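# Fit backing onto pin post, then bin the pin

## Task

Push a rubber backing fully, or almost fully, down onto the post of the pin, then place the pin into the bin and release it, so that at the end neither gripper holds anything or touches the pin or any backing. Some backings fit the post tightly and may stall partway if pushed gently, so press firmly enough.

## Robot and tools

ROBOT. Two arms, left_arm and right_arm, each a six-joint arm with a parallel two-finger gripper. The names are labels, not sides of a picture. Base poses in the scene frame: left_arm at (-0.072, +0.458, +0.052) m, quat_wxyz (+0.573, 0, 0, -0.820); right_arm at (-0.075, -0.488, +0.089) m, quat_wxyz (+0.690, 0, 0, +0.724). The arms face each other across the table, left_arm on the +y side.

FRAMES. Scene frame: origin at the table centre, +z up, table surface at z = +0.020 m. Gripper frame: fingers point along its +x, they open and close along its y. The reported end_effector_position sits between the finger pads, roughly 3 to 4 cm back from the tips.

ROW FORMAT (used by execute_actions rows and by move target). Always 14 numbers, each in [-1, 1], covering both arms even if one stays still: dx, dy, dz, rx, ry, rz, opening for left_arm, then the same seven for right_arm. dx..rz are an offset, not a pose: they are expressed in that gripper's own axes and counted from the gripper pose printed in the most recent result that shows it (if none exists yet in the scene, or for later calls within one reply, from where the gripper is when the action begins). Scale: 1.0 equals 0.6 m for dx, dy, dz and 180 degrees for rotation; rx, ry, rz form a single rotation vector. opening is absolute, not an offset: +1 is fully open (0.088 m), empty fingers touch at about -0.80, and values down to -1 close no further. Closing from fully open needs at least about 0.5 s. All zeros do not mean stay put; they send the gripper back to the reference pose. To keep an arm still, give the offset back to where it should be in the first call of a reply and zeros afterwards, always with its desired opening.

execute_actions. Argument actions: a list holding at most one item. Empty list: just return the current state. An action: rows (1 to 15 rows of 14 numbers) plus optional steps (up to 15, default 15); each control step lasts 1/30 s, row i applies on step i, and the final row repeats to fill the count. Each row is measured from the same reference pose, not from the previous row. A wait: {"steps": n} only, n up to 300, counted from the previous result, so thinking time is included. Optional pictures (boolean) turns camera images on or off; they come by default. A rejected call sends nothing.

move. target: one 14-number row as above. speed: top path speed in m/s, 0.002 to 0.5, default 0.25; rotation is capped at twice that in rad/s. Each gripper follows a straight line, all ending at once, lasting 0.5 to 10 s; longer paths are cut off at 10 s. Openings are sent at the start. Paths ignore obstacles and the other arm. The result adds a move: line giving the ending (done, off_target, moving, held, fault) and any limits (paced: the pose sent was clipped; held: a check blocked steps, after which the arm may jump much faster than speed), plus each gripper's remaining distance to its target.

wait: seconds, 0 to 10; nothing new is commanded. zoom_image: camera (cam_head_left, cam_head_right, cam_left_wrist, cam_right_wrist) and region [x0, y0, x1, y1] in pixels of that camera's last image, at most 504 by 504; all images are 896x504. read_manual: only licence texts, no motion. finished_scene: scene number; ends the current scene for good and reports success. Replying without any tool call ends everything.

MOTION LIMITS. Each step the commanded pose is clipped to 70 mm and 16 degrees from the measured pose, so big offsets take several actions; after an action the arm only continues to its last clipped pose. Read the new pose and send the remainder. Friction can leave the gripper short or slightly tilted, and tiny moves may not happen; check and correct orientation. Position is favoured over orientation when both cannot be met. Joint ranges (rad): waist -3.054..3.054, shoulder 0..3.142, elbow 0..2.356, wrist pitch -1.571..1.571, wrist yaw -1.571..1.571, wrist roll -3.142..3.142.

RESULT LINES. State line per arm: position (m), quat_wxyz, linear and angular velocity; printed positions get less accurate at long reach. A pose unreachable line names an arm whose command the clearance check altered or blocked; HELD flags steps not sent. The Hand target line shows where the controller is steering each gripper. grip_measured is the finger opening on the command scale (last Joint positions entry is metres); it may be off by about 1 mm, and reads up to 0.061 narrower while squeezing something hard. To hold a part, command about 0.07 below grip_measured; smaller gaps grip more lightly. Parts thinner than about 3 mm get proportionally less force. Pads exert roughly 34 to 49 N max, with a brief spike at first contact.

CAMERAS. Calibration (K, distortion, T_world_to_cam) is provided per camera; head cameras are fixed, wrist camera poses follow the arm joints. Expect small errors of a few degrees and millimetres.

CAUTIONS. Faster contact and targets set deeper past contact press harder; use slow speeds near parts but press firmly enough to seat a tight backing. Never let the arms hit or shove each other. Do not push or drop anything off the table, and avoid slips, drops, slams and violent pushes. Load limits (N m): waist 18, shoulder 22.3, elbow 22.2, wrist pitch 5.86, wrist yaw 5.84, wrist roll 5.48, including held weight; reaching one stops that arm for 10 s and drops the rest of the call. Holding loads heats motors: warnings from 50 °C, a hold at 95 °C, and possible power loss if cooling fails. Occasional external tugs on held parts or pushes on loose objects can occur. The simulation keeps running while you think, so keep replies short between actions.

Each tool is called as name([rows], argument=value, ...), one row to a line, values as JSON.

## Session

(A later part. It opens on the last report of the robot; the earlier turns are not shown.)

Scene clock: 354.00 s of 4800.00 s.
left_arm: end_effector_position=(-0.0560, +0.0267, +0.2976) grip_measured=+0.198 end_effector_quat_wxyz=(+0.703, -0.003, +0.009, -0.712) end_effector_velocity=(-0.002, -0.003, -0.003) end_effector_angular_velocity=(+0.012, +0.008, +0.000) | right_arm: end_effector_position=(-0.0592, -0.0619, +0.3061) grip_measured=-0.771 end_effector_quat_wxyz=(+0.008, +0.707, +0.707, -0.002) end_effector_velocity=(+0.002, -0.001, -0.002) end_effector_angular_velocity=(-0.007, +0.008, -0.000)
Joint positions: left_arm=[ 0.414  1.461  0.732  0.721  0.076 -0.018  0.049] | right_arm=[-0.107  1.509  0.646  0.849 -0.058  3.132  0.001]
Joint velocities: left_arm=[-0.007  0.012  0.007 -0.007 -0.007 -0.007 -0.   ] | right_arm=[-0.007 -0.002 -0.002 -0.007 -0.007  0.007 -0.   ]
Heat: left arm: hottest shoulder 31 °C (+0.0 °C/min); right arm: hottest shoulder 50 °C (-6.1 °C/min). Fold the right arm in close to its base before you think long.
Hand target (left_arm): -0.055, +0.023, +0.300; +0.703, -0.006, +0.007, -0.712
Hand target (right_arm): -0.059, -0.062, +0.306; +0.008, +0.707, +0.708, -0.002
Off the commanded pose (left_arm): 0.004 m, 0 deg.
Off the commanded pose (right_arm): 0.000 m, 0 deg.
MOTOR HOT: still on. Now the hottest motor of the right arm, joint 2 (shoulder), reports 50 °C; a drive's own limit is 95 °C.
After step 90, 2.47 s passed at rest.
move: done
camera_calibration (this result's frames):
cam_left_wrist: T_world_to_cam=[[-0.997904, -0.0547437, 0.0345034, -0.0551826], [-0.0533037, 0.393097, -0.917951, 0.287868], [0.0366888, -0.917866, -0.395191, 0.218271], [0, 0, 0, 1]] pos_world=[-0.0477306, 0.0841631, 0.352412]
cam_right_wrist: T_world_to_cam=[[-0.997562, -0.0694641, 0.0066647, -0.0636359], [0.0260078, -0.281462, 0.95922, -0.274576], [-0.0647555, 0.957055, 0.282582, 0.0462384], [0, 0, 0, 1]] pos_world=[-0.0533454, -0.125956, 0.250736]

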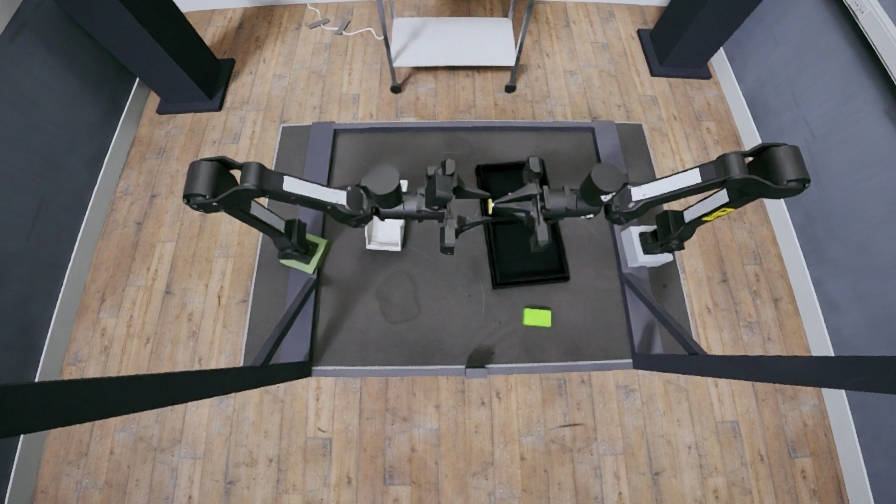

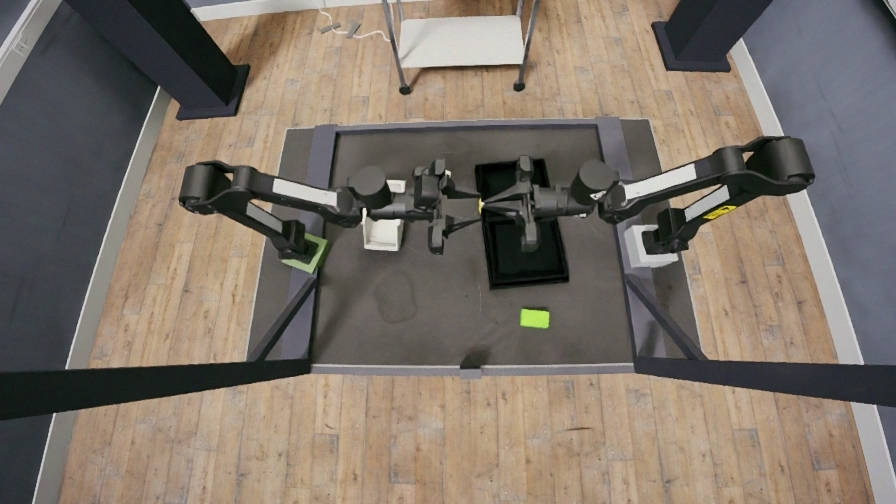

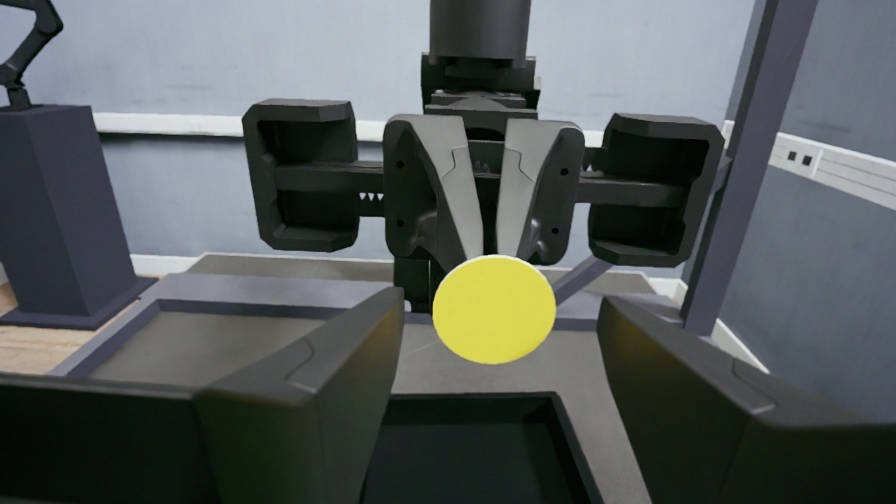

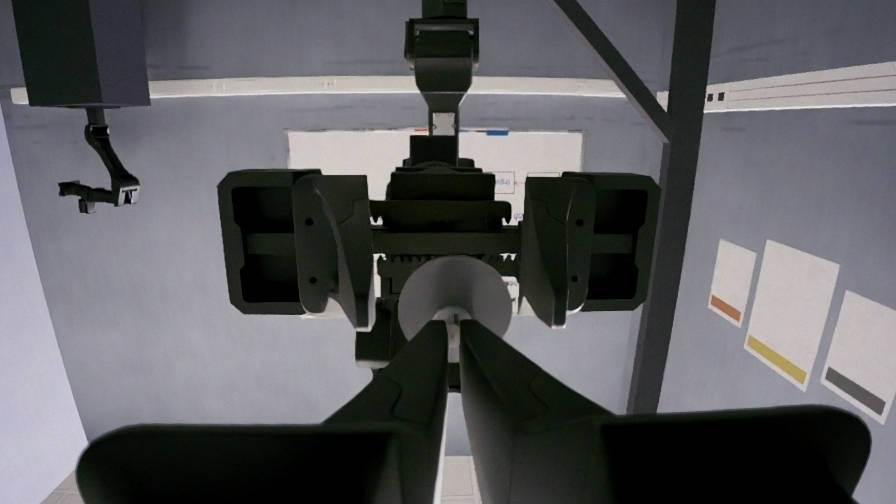

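move(target=[0.021,0.005,0.002,0,0,0,0.2,0,0,0,0,0,0,-0.82], speed=0.05)

move(target=[0,0,0,0,0,0,-0.4,0,0,0,0,0,0,-0.82])

Scene clock: 357.80 s of 4800.00 s.
left_arm: end_effector_position=(-0.0542, +0.0176, +0.2970) grip_measured=+0.198 end_effector_quat_wxyz=(+0.703, -0.002, +0.011, -0.712) end_effector_velocity=(+0.000, -0.002, +0.002) end_effector_angular_velocity=(-0.007, +0.007, +0.005) | right_arm: end_effector_position=(-0.0592, -0.0619, +0.3061) grip_measured=-0.771 end_effector_quat_wxyz=(+0.008, +0.707, +0.707, -0.002) end_effector_velocity=(-0.000, -0.001, +0.002) end_effector_angular_velocity=(+0.007, -0.008, +0.005)
Joint positions: left_arm=[ 0.418  1.498  0.765  0.722  0.08  -0.018  0.049] | right_arm=[-0.107  1.509  0.646  0.849 -0.058  3.132  0.001]
Joint velocities: left_arm=[-0.002  0.007  0.007  0.007 -0.007 -0.007  0.   ] | right_arm=[-0.002 -0.002 -0.002  0.007 -0.007 -0.007 -0.   ]
Heat: left arm: hottest shoulder 31 °C (-1.0 °C/min); right arm: hottest shoulder 49 °C (-7.1 °C/min). Fold the right arm in close to its base before you think long.
Hand target (left_arm): -0.053, +0.014, +0.299; +0.703, -0.004, +0.009, -0.712
Hand target (right_arm): -0.059, -0.062, +0.306; +0.008, +0.707, +0.707, -0.002
Off the commanded pose (left_arm): 0.004 m, 0 deg.
Off the commanded pose (right_arm): 0.000 m, 0 deg.
MOTOR HOT: still on. Now the hottest motor of the right arm, joint 2 (shoulder), reports 49 °C; a drive's own limit is 95 °C.
After step 90, 0.03 s passed at rest.
move: done
camera_calibration (this result's frames):
cam_left_wrist: T_world_to_cam=[[-0.997896, -0.054849, 0.0345751, -0.0538875], [-0.053523, 0.395888, -0.916738, 0.29058], [0.0365943, -0.916659, -0.39799, 0.21035], [0, 0, 0, 1]] pos_world=[-0.0459189, 0.0748262, 0.351966]
cam_right_wrist: T_world_to_cam=[[-0.997562, -0.0694641, 0.0066647, -0.0636359], [0.0260078, -0.281462, 0.95922, -0.274576], [-0.0647555, 0.957055, 0.282582, 0.0462384], [0, 0, 0, 1]] pos_world=[-0.0533454, -0.125956, 0.250736]

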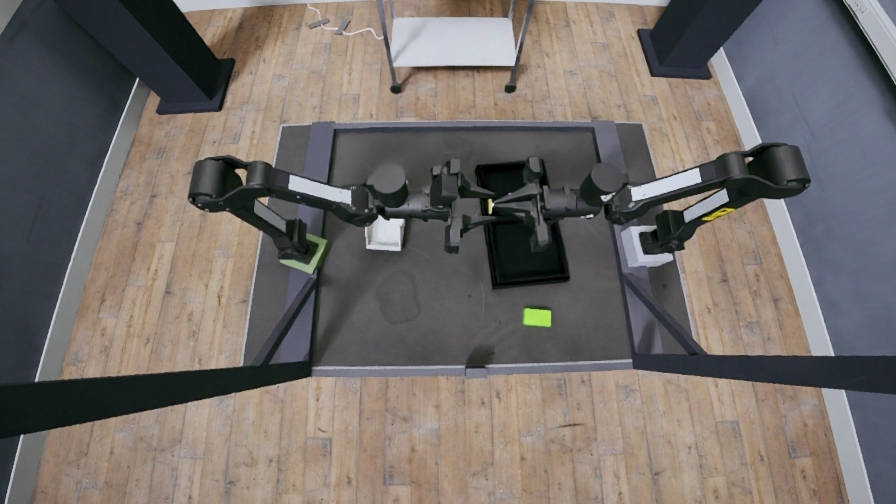

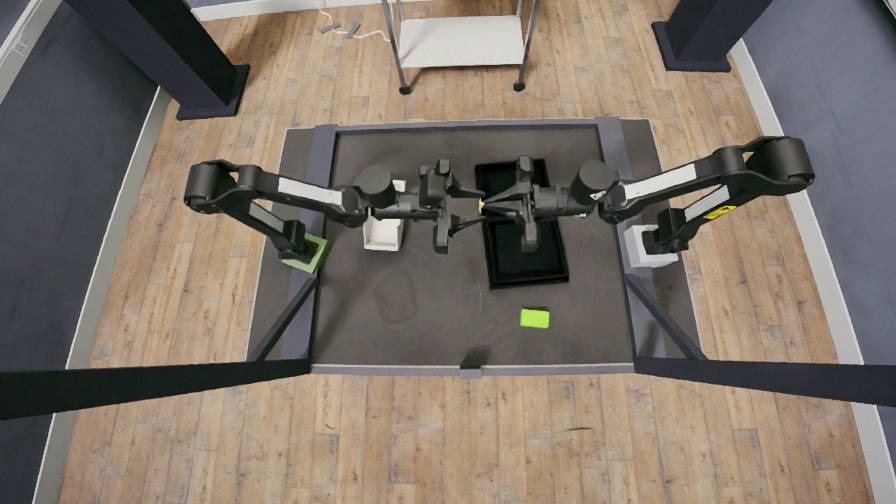

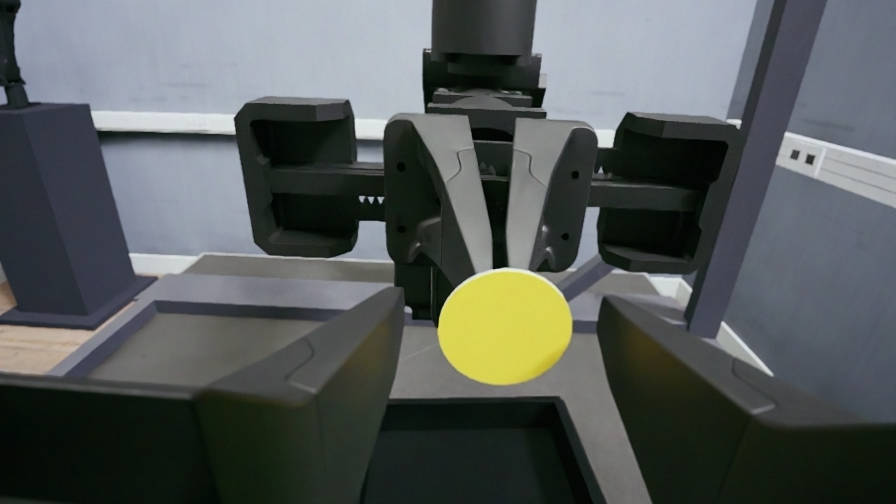

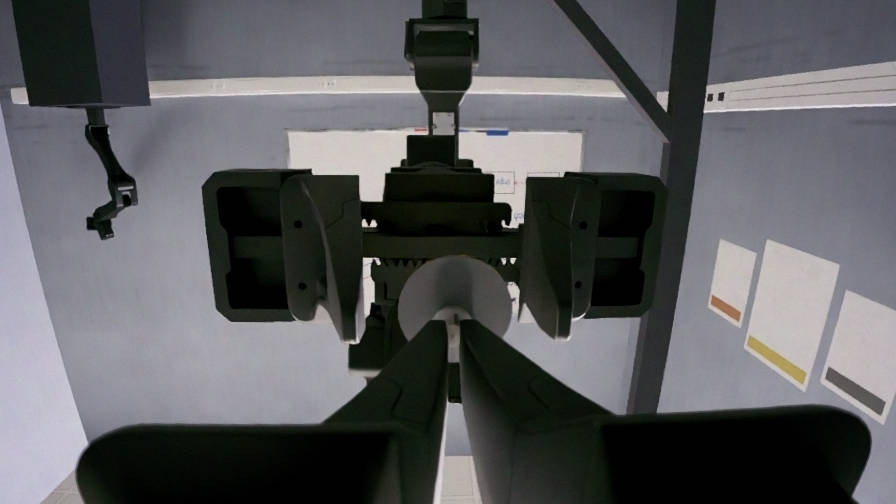

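Scene clock: 358.30 s of 4800.00 s.
left_arm: end_effector_position=(-0.0542, +0.0176, +0.2970) grip_measured=-0.254 end_effector_quat_wxyz=(+0.703, -0.002, +0.011, -0.712) end_effector_velocity=(+0.004, +0.001, -0.005) end_effector_angular_velocity=(+0.022, +0.009, +0.025) | right_arm: end_effector_position=(-0.0592, -0.0619, +0.3061) grip_measured=-0.771 end_effector_quat_wxyz=(+0.008, +0.707, +0.707, -0.002) end_effector_velocity=(-0.004, -0.001, +0.002) end_effector_angular_velocity=(+0.007, -0.007, +0.025)
Joint positions: left_arm=[ 0.418  1.498  0.765  0.722  0.08  -0.018  0.027] | right_arm=[-0.107  1.509  0.646  0.849 -0.058  3.132  0.001]
Joint velocities: left_arm=[ 0.002 -0.002 -0.002 -0.022 -0.022 -0.007  0.   ] | right_arm=[ 0.002 -0.002 -0.002  0.007 -0.022 -0.007 -0.   ]
Heat: left arm: hottest shoulder 31 °C (-1.0 °C/min); right arm: hottest shoulder 49 °C (-7.0 °C/min). Fold the right arm in close to its base before you think long.
Hand target (left_arm): -0.054, +0.018, +0.297; +0.703, -0.003, +0.011, -0.712
Hand target (right_arm): -0.059, -0.062, +0.306; +0.008, +0.707, +0.707, -0.002
Off the commanded pose (left_arm): 0.000 m, 0 deg.
Off the commanded pose (right_arm): 0.000 m, 0 deg.
MOTOR HOT: still on. Now the hottest motor of the right arm, joint 2 (shoulder), reports 49 °C; a drive's own limit is 95 °C.
move: done
camera_calibration (this result's frames):
cam_left_wrist: T_world_to_cam=[[-0.997896, -0.054849, 0.0345751, -0.0538875], [-0.053523, 0.395888, -0.916738, 0.29058], [0.0365943, -0.916659, -0.39799, 0.21035], [0, 0, 0, 1]] pos_world=[-0.0459189, 0.0748262, 0.351966]
cam_right_wrist: T_world_to_cam=[[-0.997562, -0.0694641, 0.0066647, -0.0636359], [0.0260078, -0.281462, 0.95922, -0.274576], [-0.0647555, 0.957055, 0.282582, 0.0462384], [0, 0, 0, 1]] pos_world=[-0.0533454, -0.125956, 0.250736]

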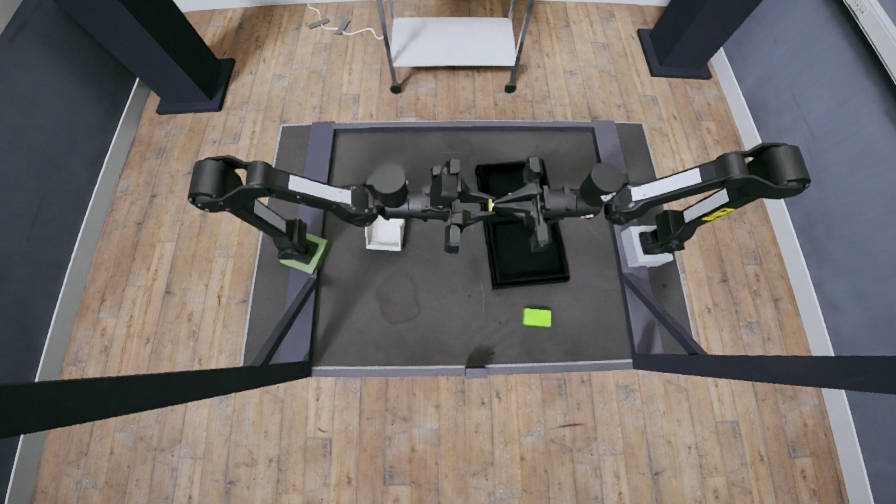

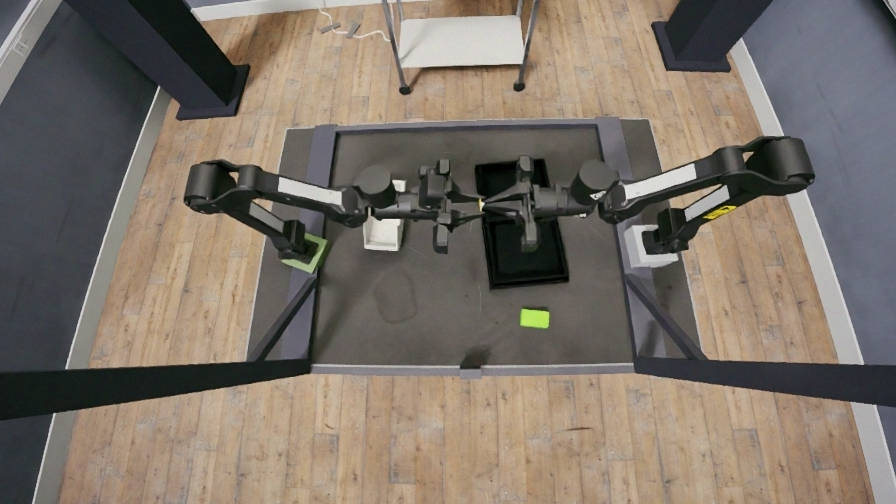

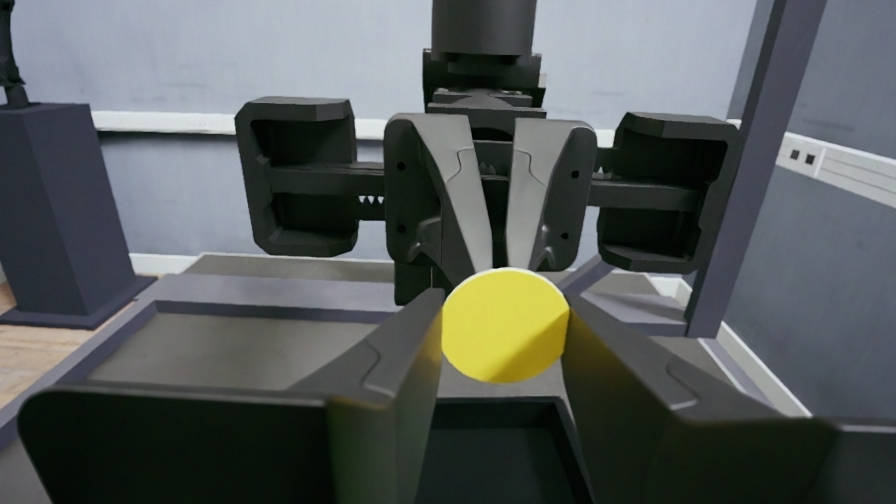

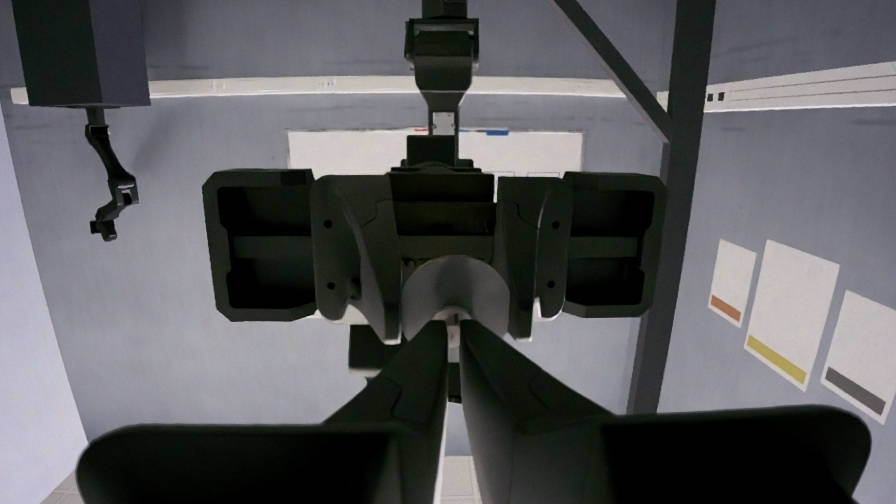

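Gripped. Pull axially.

move(target=[-0.025,0,0,0,0,0,-0.4,-0.025,0,0,0,0,0,-0.85], speed=0.01)

Scene clock: 361.63 s of 4800.00 s.
left_arm: end_effector_position=(-0.0543, +0.0291, +0.2980) grip_measured=-0.254 end_effector_quat_wxyz=(+0.703, -0.003, +0.010, -0.712) end_effector_velocity=(+0.002, +0.003, +0.001) end_effector_angular_velocity=(+0.007, +0.008, +0.010) | right_arm: end_effector_position=(-0.0599, -0.0740, +0.3083) grip_measured=-0.773 end_effector_quat_wxyz=(+0.006, +0.707, +0.707, +0.000) end_effector_velocity=(-0.002, -0.001, -0.003) end_effector_angular_velocity=(-0.017, -0.006, +0.020)
Joint positions: left_arm=[ 0.42   1.45   0.725  0.716  0.082 -0.018  0.027] | right_arm=[-0.108  1.457  0.605  0.844 -0.059  3.132  0.001]
Joint velocities: left_arm=[ 0.002 -0.017 -0.002 -0.022 -0.007 -0.007 -0.   ] | right_arm=[-0.002 -0.007 -0.002 -0.022 -0.022 -0.007 -0.   ]
Heat: left arm: hottest shoulder 31 °C (-1.0 °C/min); right arm: hottest shoulder 49 °C (-7.0 °C/min). Fold the right arm in close to its base before you think long.
Hand target (left_arm): -0.054, +0.032, +0.297; +0.703, -0.003, +0.011, -0.712
Hand target (right_arm): -0.059, -0.077, +0.306; +0.008, +0.707, +0.707, -0.002
Off the commanded pose (left_arm): 0.004 m, 0 deg.
Off the commanded pose (right_arm): 0.004 m, 0 deg.
MOTOR HOT: still on. Now the hottest motor of the right arm, joint 2 (shoulder), reports 49 °C; a drive's own limit is 95 °C.
move: done
camera_calibration (this result's frames):
cam_left_wrist: T_world_to_cam=[[-0.9979, -0.0547701, 0.0345682, -0.0534226], [-0.0534015, 0.393792, -0.917647, 0.287252], [0.036647, -0.917566, -0.39589, 0.220727], [0, 0, 0, 1]] pos_world=[-0.0460597, 0.0864888, 0.352826]
cam_right_wrist: T_world_to_cam=[[-0.997538, -0.0698806, 0.00594082, -0.0649606], [0.0258031, -0.286927, 0.957605, -0.279961], [-0.0652134, 0.9554, 0.288024, 0.0553463], [0, 0, 0, 1]] pos_world=[-0.0539674, -0.137746, 0.252537]

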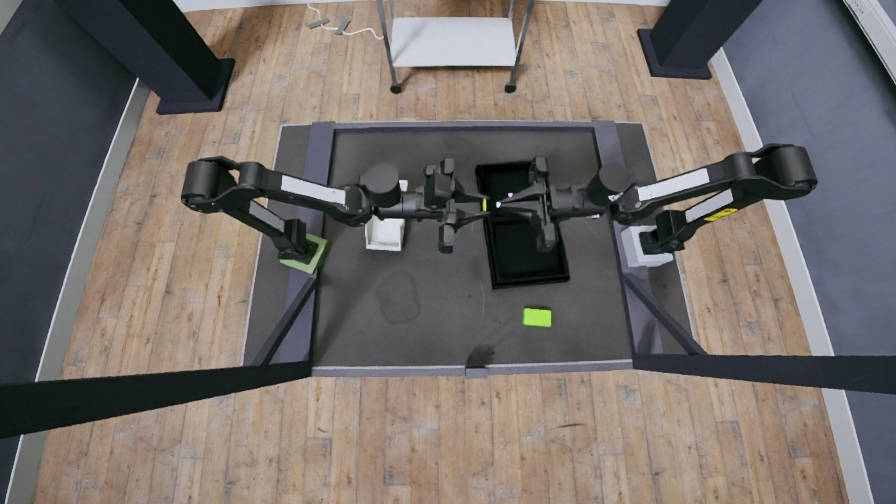

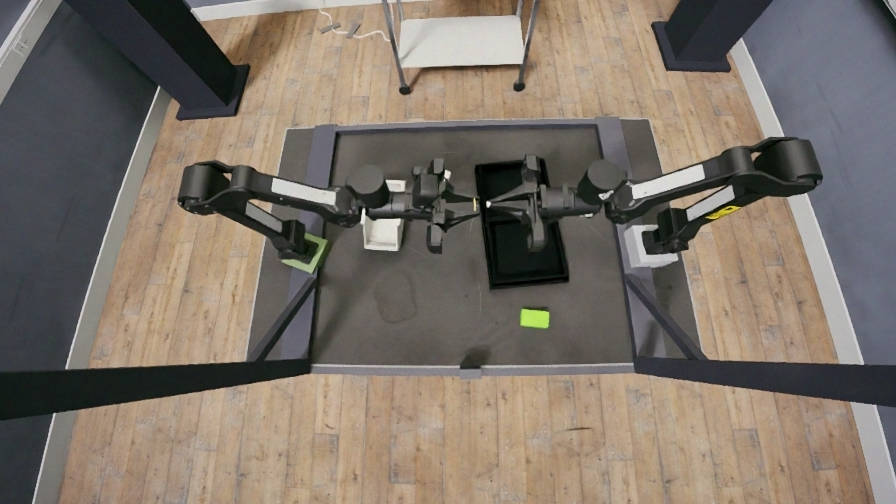

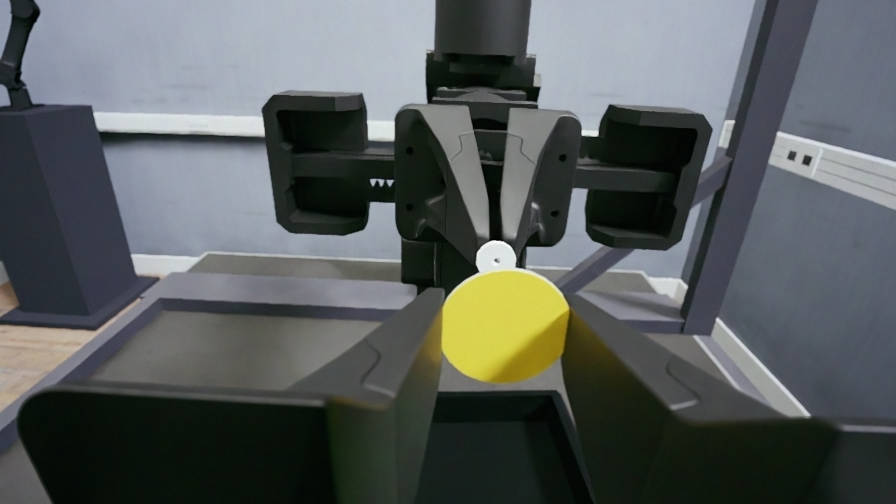

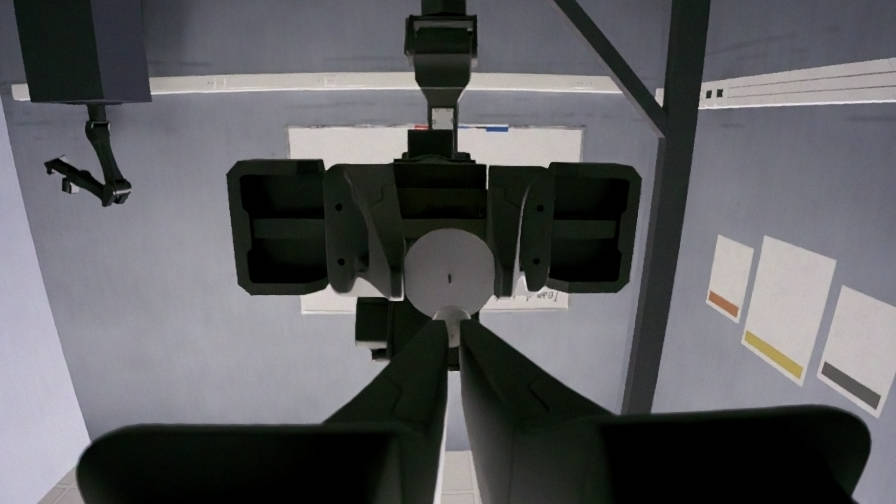

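move(target=[0,0,0,0,0,0,-0.4,0.022,0,0.008,0,0,0,-0.85], speed=0.02)

zoom_image(camera="cam_right_wrist", region=[380,230,540,380])

Scene clock: 366.43 s of 4800.00 s.
left_arm: end_effector_position=(-0.0543, +0.0293, +0.2979) grip_measured=-0.254 end_effector_quat_wxyz=(+0.703, -0.003, +0.010, -0.712) end_effector_velocity=(+0.000, -0.000, -0.004) end_effector_angular_velocity=(+0.012, +0.023, +0.005) | right_arm: end_effector_position=(-0.0591, -0.0637, +0.3039) grip_measured=-0.773 end_effector_quat_wxyz=(+0.006, +0.707, +0.707, +0.000) end_effector_velocity=(+0.002, +0.001, -0.004) end_effector_angular_velocity=(-0.012, -0.007, +0.000)
Joint positions: left_arm=[ 0.42   1.45   0.724  0.716  0.082 -0.018  0.027] | right_arm=[-0.108  1.512  0.632  0.872 -0.059  3.132  0.001]
Joint velocities: left_arm=[-0.002  0.002 -0.002 -0.007 -0.007 -0.022 -0.   ] | right_arm=[-0.007  0.007  0.002 -0.007 -0.007 -0.007  0.   ]
Heat: left arm: hottest shoulder 31 °C (-2.0 °C/min); right arm: hottest shoulder 48 °C (-7.0 °C/min). Fold the right arm in close to its base before you think long.
Hand target (left_arm): -0.054, +0.029, +0.298; +0.703, -0.003, +0.010, -0.712
Hand target (right_arm): -0.060, -0.061, +0.303; +0.006, +0.707, +0.707, +0.000
Off the commanded pose (left_arm): 0.000 m, 0 deg.
Off the commanded pose (right_arm): 0.003 m, 0 deg.
MOTOR HOT: still on. Now the hottest motor of the right arm, joint 2 (shoulder), reports 48 °C; a drive's own limit is 95 °C.
After step 90, 0.83 s passed at rest.
move: done
camera_calibration (this result's frames):
cam_left_wrist: T_world_to_cam=[[-0.9979, -0.0547701, 0.0345682, -0.0534246], [-0.0534015, 0.393792, -0.917647, 0.28715], [0.036647, -0.917566, -0.39589, 0.220901], [0, 0, 0, 1]] pos_world=[-0.0460736, 0.0866882, 0.352802]
cam_right_wrist: T_world_to_cam=[[-0.997564, -0.0695023, 0.00589185, -0.0634099], [0.0256721, -0.287301, 0.957496, -0.272848], [-0.0648555, 0.955315, 0.288386, 0.0467094], [0, 0, 0, 1]] pos_world=[-0.0532215, -0.127419, 0.248155]

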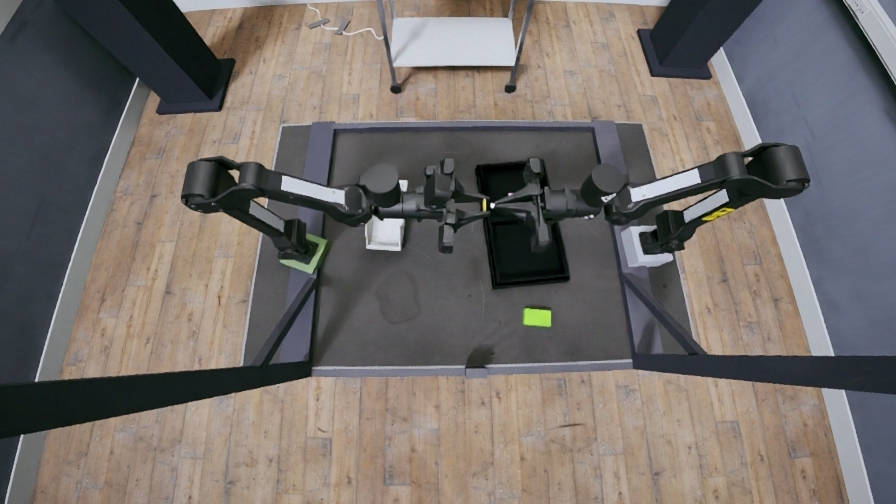

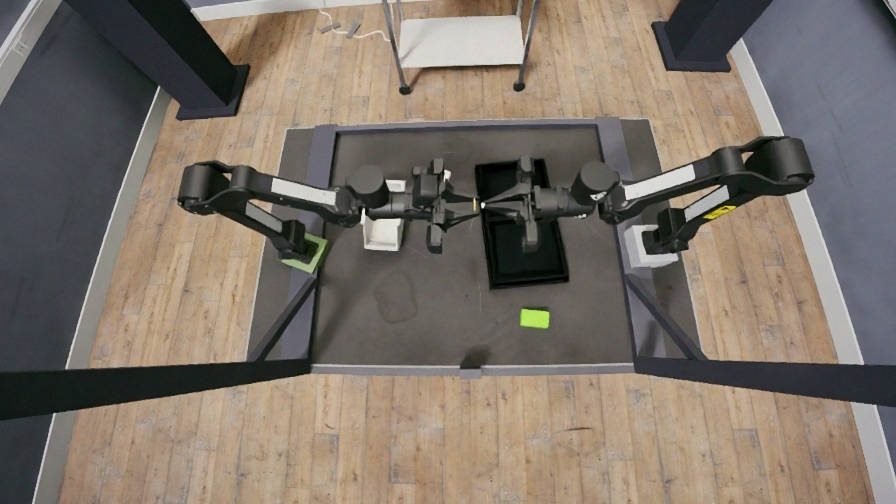

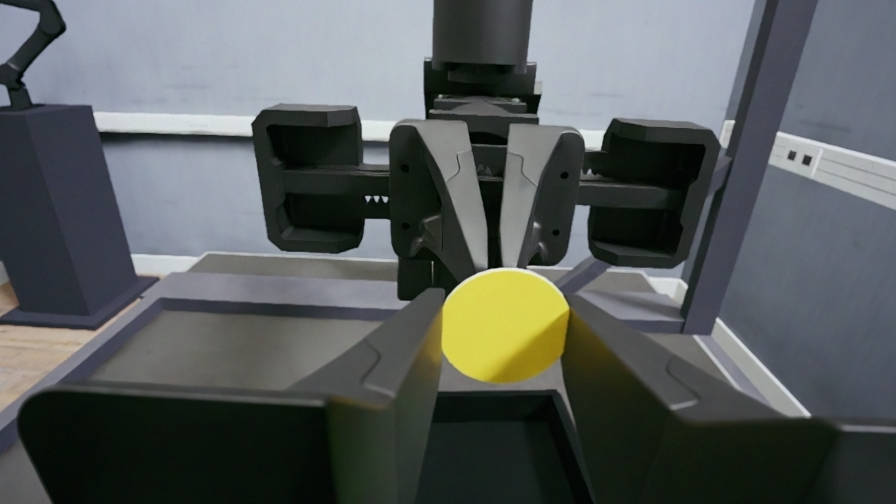

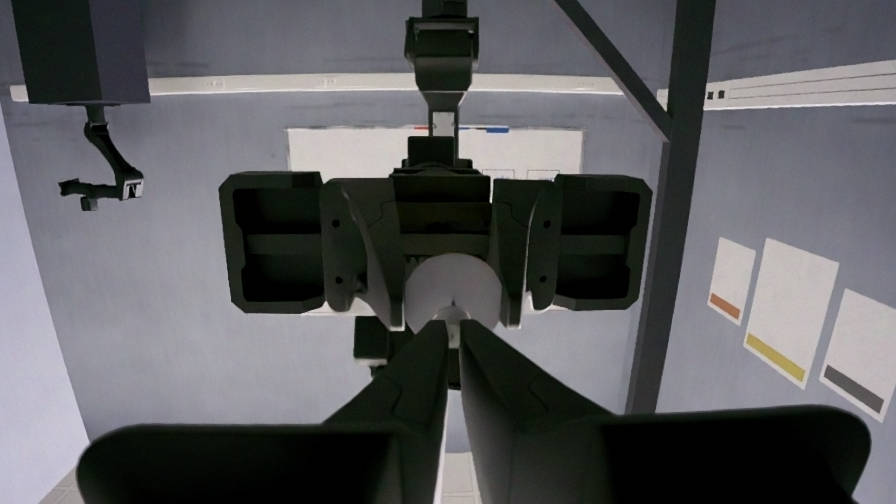

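Region (380, 230, 540, 380) of cam_right_wrist's 896x504 image, scaled by 3.150, with more detail than that image has; it fills the top 472 rows of this view, and the rest is white.

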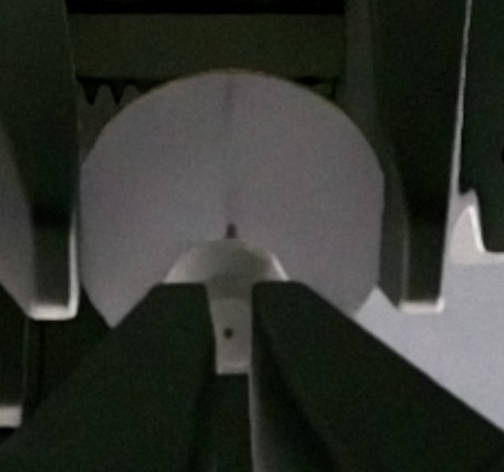

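move(target=[0,0,0,0,0,0,-0.4,0.009,-0.0045,0.001,0,0,0,-0.85], speed=0.01)

zoom_image(camera="cam_right_wrist", region=[380,230,540,380])

zoom_image(camera="cam_head_right", region=[455,185,505,225])

Scene clock: 377.57 s of 4800.00 s.
left_arm: end_effector_position=(-0.0543, +0.0293, +0.2979) grip_measured=-0.254 end_effector_quat_wxyz=(+0.703, -0.003, +0.010, -0.712) end_effector_velocity=(+0.000, +0.001, +0.002) end_effector_angular_velocity=(-0.007, +0.007, +0.005) | right_arm: end_effector_position=(-0.0612, -0.0611, +0.3041) grip_measured=-0.773 end_effector_quat_wxyz=(+0.006, +0.707, +0.707, +0.001) end_effector_velocity=(-0.000, -0.000, +0.003) end_effector_angular_velocity=(+0.017, -0.023, +0.005)
Joint positions: left_arm=[ 0.42   1.45   0.724  0.716  0.082 -0.018  0.027] | right_arm=[-0.1    1.522  0.641  0.875 -0.051  3.132  0.001]
Joint velocities: left_arm=[-0.002 -0.002 -0.002  0.007 -0.007 -0.007  0.   ] | right_arm=[-0.002  0.002 -0.002  0.022 -0.007 -0.022 -0.   ]
Heat: left arm: hottest shoulder 31 °C (-1.0 °C/min); right arm: hottest shoulder 45 °C (-10.1 °C/min).
Hand target (left_arm): -0.054, +0.029, +0.298; +0.703, -0.003, +0.010, -0.712
Hand target (right_arm): -0.062, -0.058, +0.304; +0.006, +0.707, +0.707, +0.001
Off the commanded pose (left_arm): 0.000 m, 0 deg.
Off the commanded pose (right_arm): 0.003 m, 0 deg.
MOTOR HOT: cleared. Now the hottest motor of the right arm, joint 2 (shoulder), reports 45 °C.
After step 90, 7.33 s passed at rest.
move: done
camera_calibration (this result's frames):
cam_left_wrist: T_world_to_cam=[[-0.9979, -0.0547701, 0.0345682, -0.0534246], [-0.0534015, 0.393792, -0.917647, 0.28715], [0.036647, -0.917566, -0.39589, 0.220901], [0, 0, 0, 1]] pos_world=[-0.0460736, 0.0866882, 0.352802]
cam_right_wrist: T_world_to_cam=[[-0.997538, -0.0698897, 0.00569417, -0.0653058], [0.0256684, -0.288383, 0.957171, -0.272153], [-0.0652543, 0.954961, 0.289467, 0.0436064], [0, 0, 0, 1]] pos_world=[-0.0553138, -0.124691, 0.248246]

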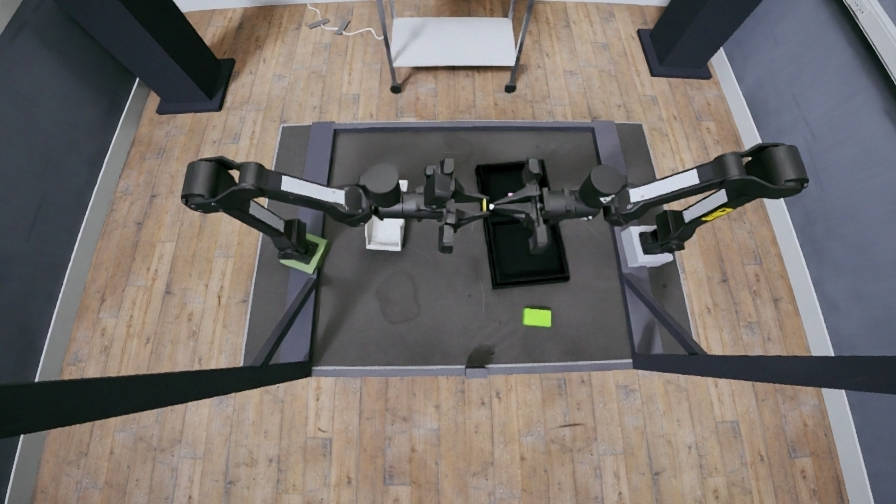

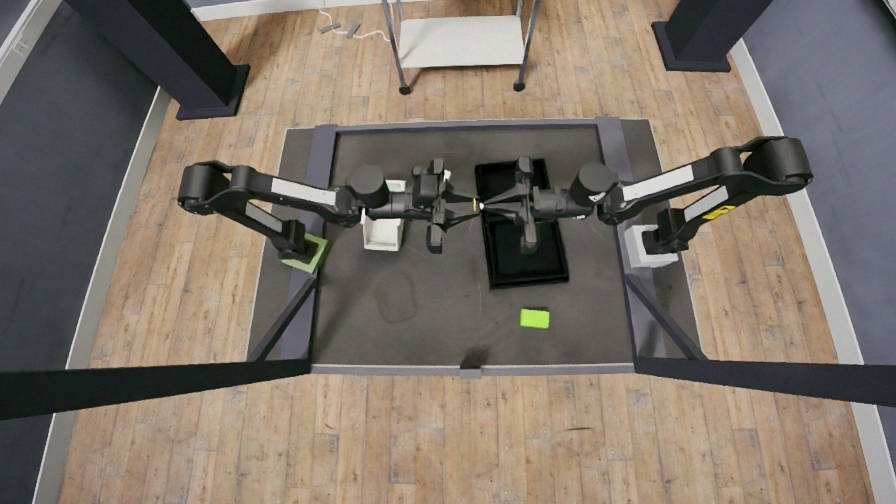

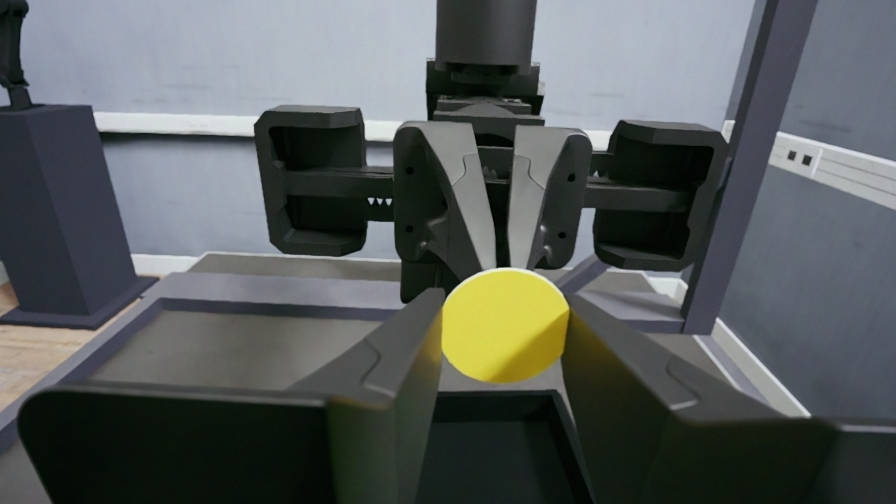

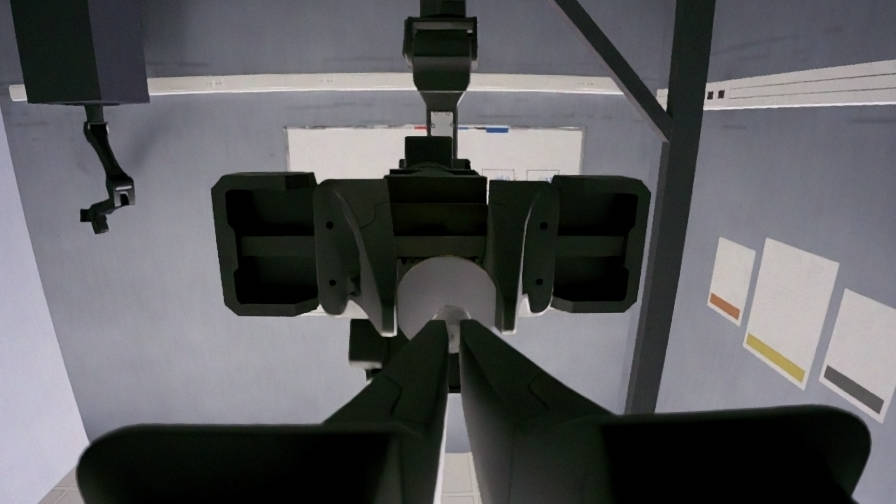

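Region (380, 230, 540, 380) of cam_right_wrist's 896x504 image, scaled by 3.150, with more detail than that image has; it fills the top 472 rows of this view, and the rest is white.

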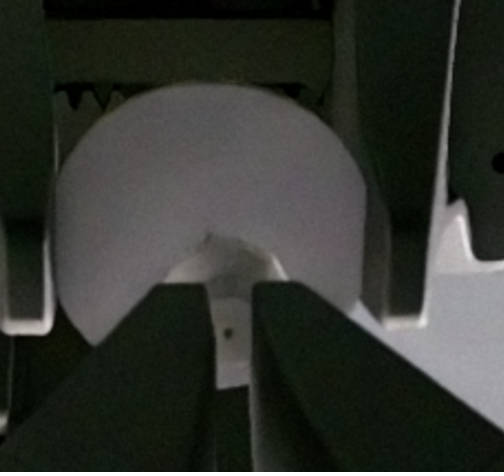

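Region (455, 185, 505, 225) of cam_head_right's 896x504 image, scaled by 10.080, with more detail than that image has; it fills the top 403 rows of this view, and the rest is white.

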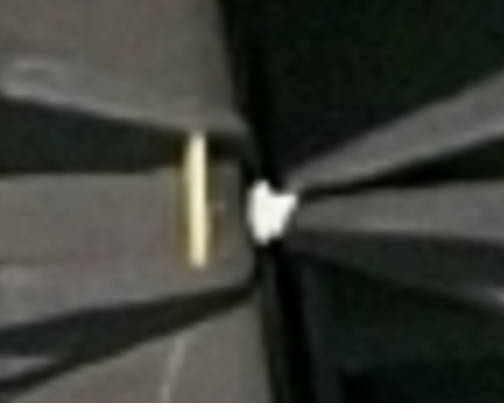

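move(target=[0,0,0,0,0,0,-0.4,0.001,0.0032,0.003,0,0,0,-0.85], speed=0.01)

zoom_image(camera="cam_right_wrist", region=[380,230,540,380])

Scene clock: 384.67 s of 4800.00 s.
left_arm: end_effector_position=(-0.0543, +0.0293, +0.2979) grip_measured=-0.254 end_effector_quat_wxyz=(+0.703, -0.003, +0.010, -0.712) end_effector_velocity=(+0.004, +0.001, -0.002) end_effector_angular_velocity=(+0.007, +0.008, +0.034) | right_arm: end_effector_position=(-0.0602, -0.0610, +0.3054) grip_measured=-0.773 end_effector_quat_wxyz=(+0.003, +0.707, +0.707, +0.003) end_effector_velocity=(+0.002, -0.001, +0.002) end_effector_angular_velocity=(+0.007, -0.008, +0.000)
Joint positions: left_arm=[ 0.42   1.45   0.724  0.716  0.082 -0.018  0.027] | right_arm=[-0.104  1.523  0.641  0.881 -0.055  3.132  0.001]
Joint velocities: left_arm=[-0.002 -0.002 -0.002 -0.007 -0.037 -0.007 -0.   ] | right_arm=[-0.007 -0.002 -0.002  0.007 -0.007 -0.007 -0.   ]
Heat: left arm: hottest shoulder 31 °C (-1.0 °C/min); right arm: hottest shoulder 44 °C (-11.1 °C/min).
Hand target (left_arm): -0.054, +0.029, +0.298; +0.703, -0.003, +0.010, -0.712
Hand target (right_arm): -0.059, -0.061, +0.302; +0.006, +0.707, +0.707, +0.001
Off the commanded pose (left_arm): 0.000 m, 0 deg.
Off the commanded pose (right_arm): 0.003 m, 0 deg.
After step 90, 3.40 s passed at rest.
move: done
camera_calibration (this result's frames):
cam_left_wrist: T_world_to_cam=[[-0.9979, -0.0547701, 0.0345682, -0.0534246], [-0.0534015, 0.393792, -0.917647, 0.28715], [0.036647, -0.917566, -0.39589, 0.220901], [0, 0, 0, 1]] pos_world=[-0.0460736, 0.0866882, 0.352802]
cam_right_wrist: T_world_to_cam=[[-0.99754, -0.069924, 0.00491144, -0.0640091], [0.0253521, -0.294576, 0.955292, -0.273265], [-0.065351, 0.953066, 0.295624, 0.0411959], [0, 0, 0, 1]] pos_world=[-0.0542316, -0.124236, 0.249184]

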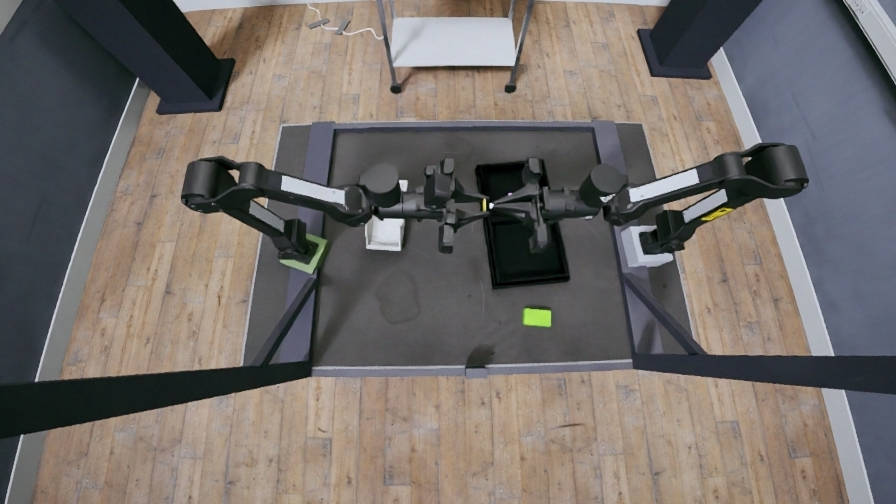

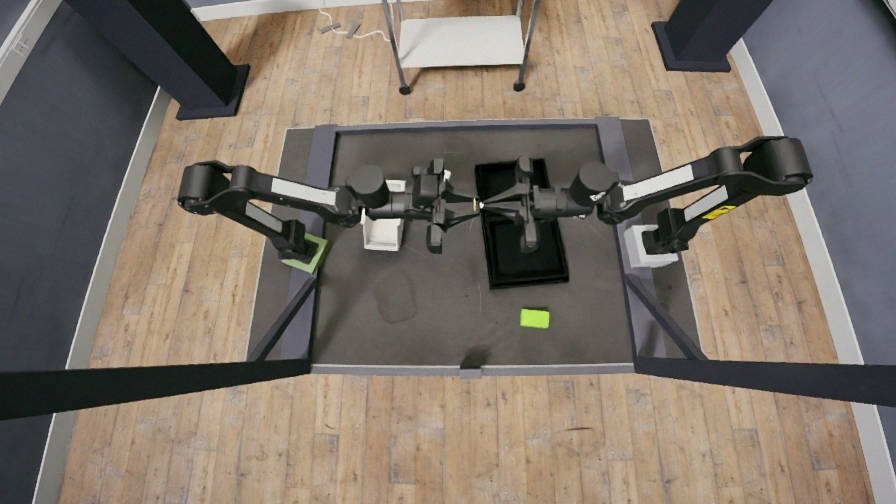

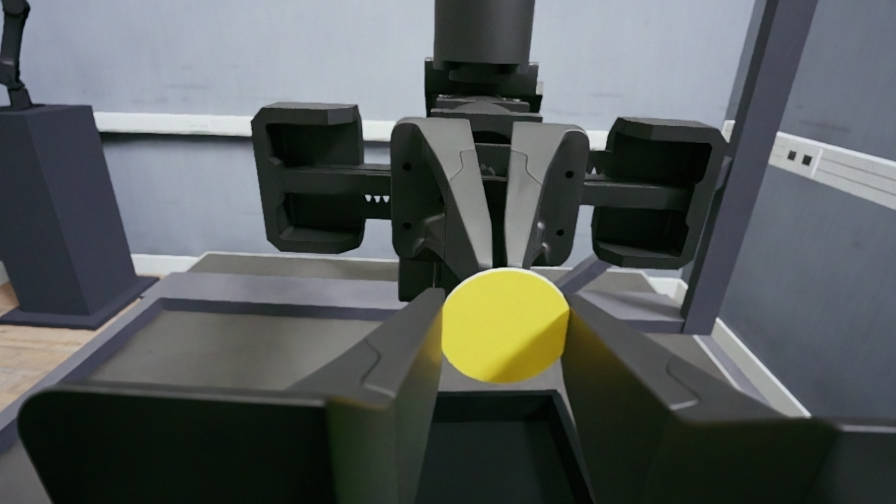

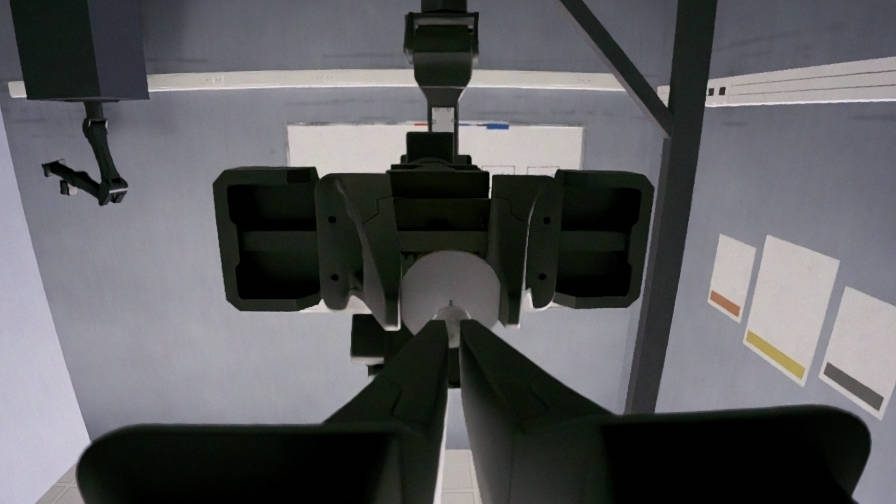

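Region (380, 230, 540, 380) of cam_right_wrist's 896x504 image, scaled by 3.150, with more detail than that image has; it fills the top 472 rows of this view, and the rest is white.

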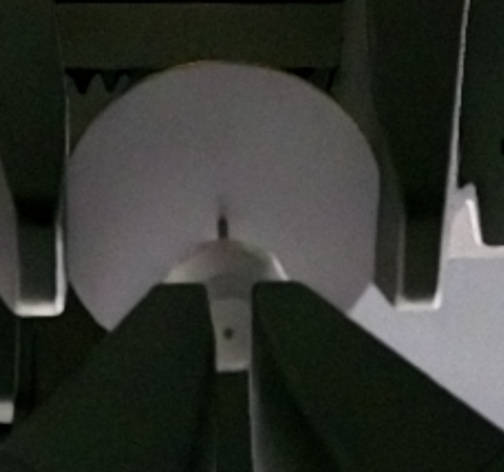

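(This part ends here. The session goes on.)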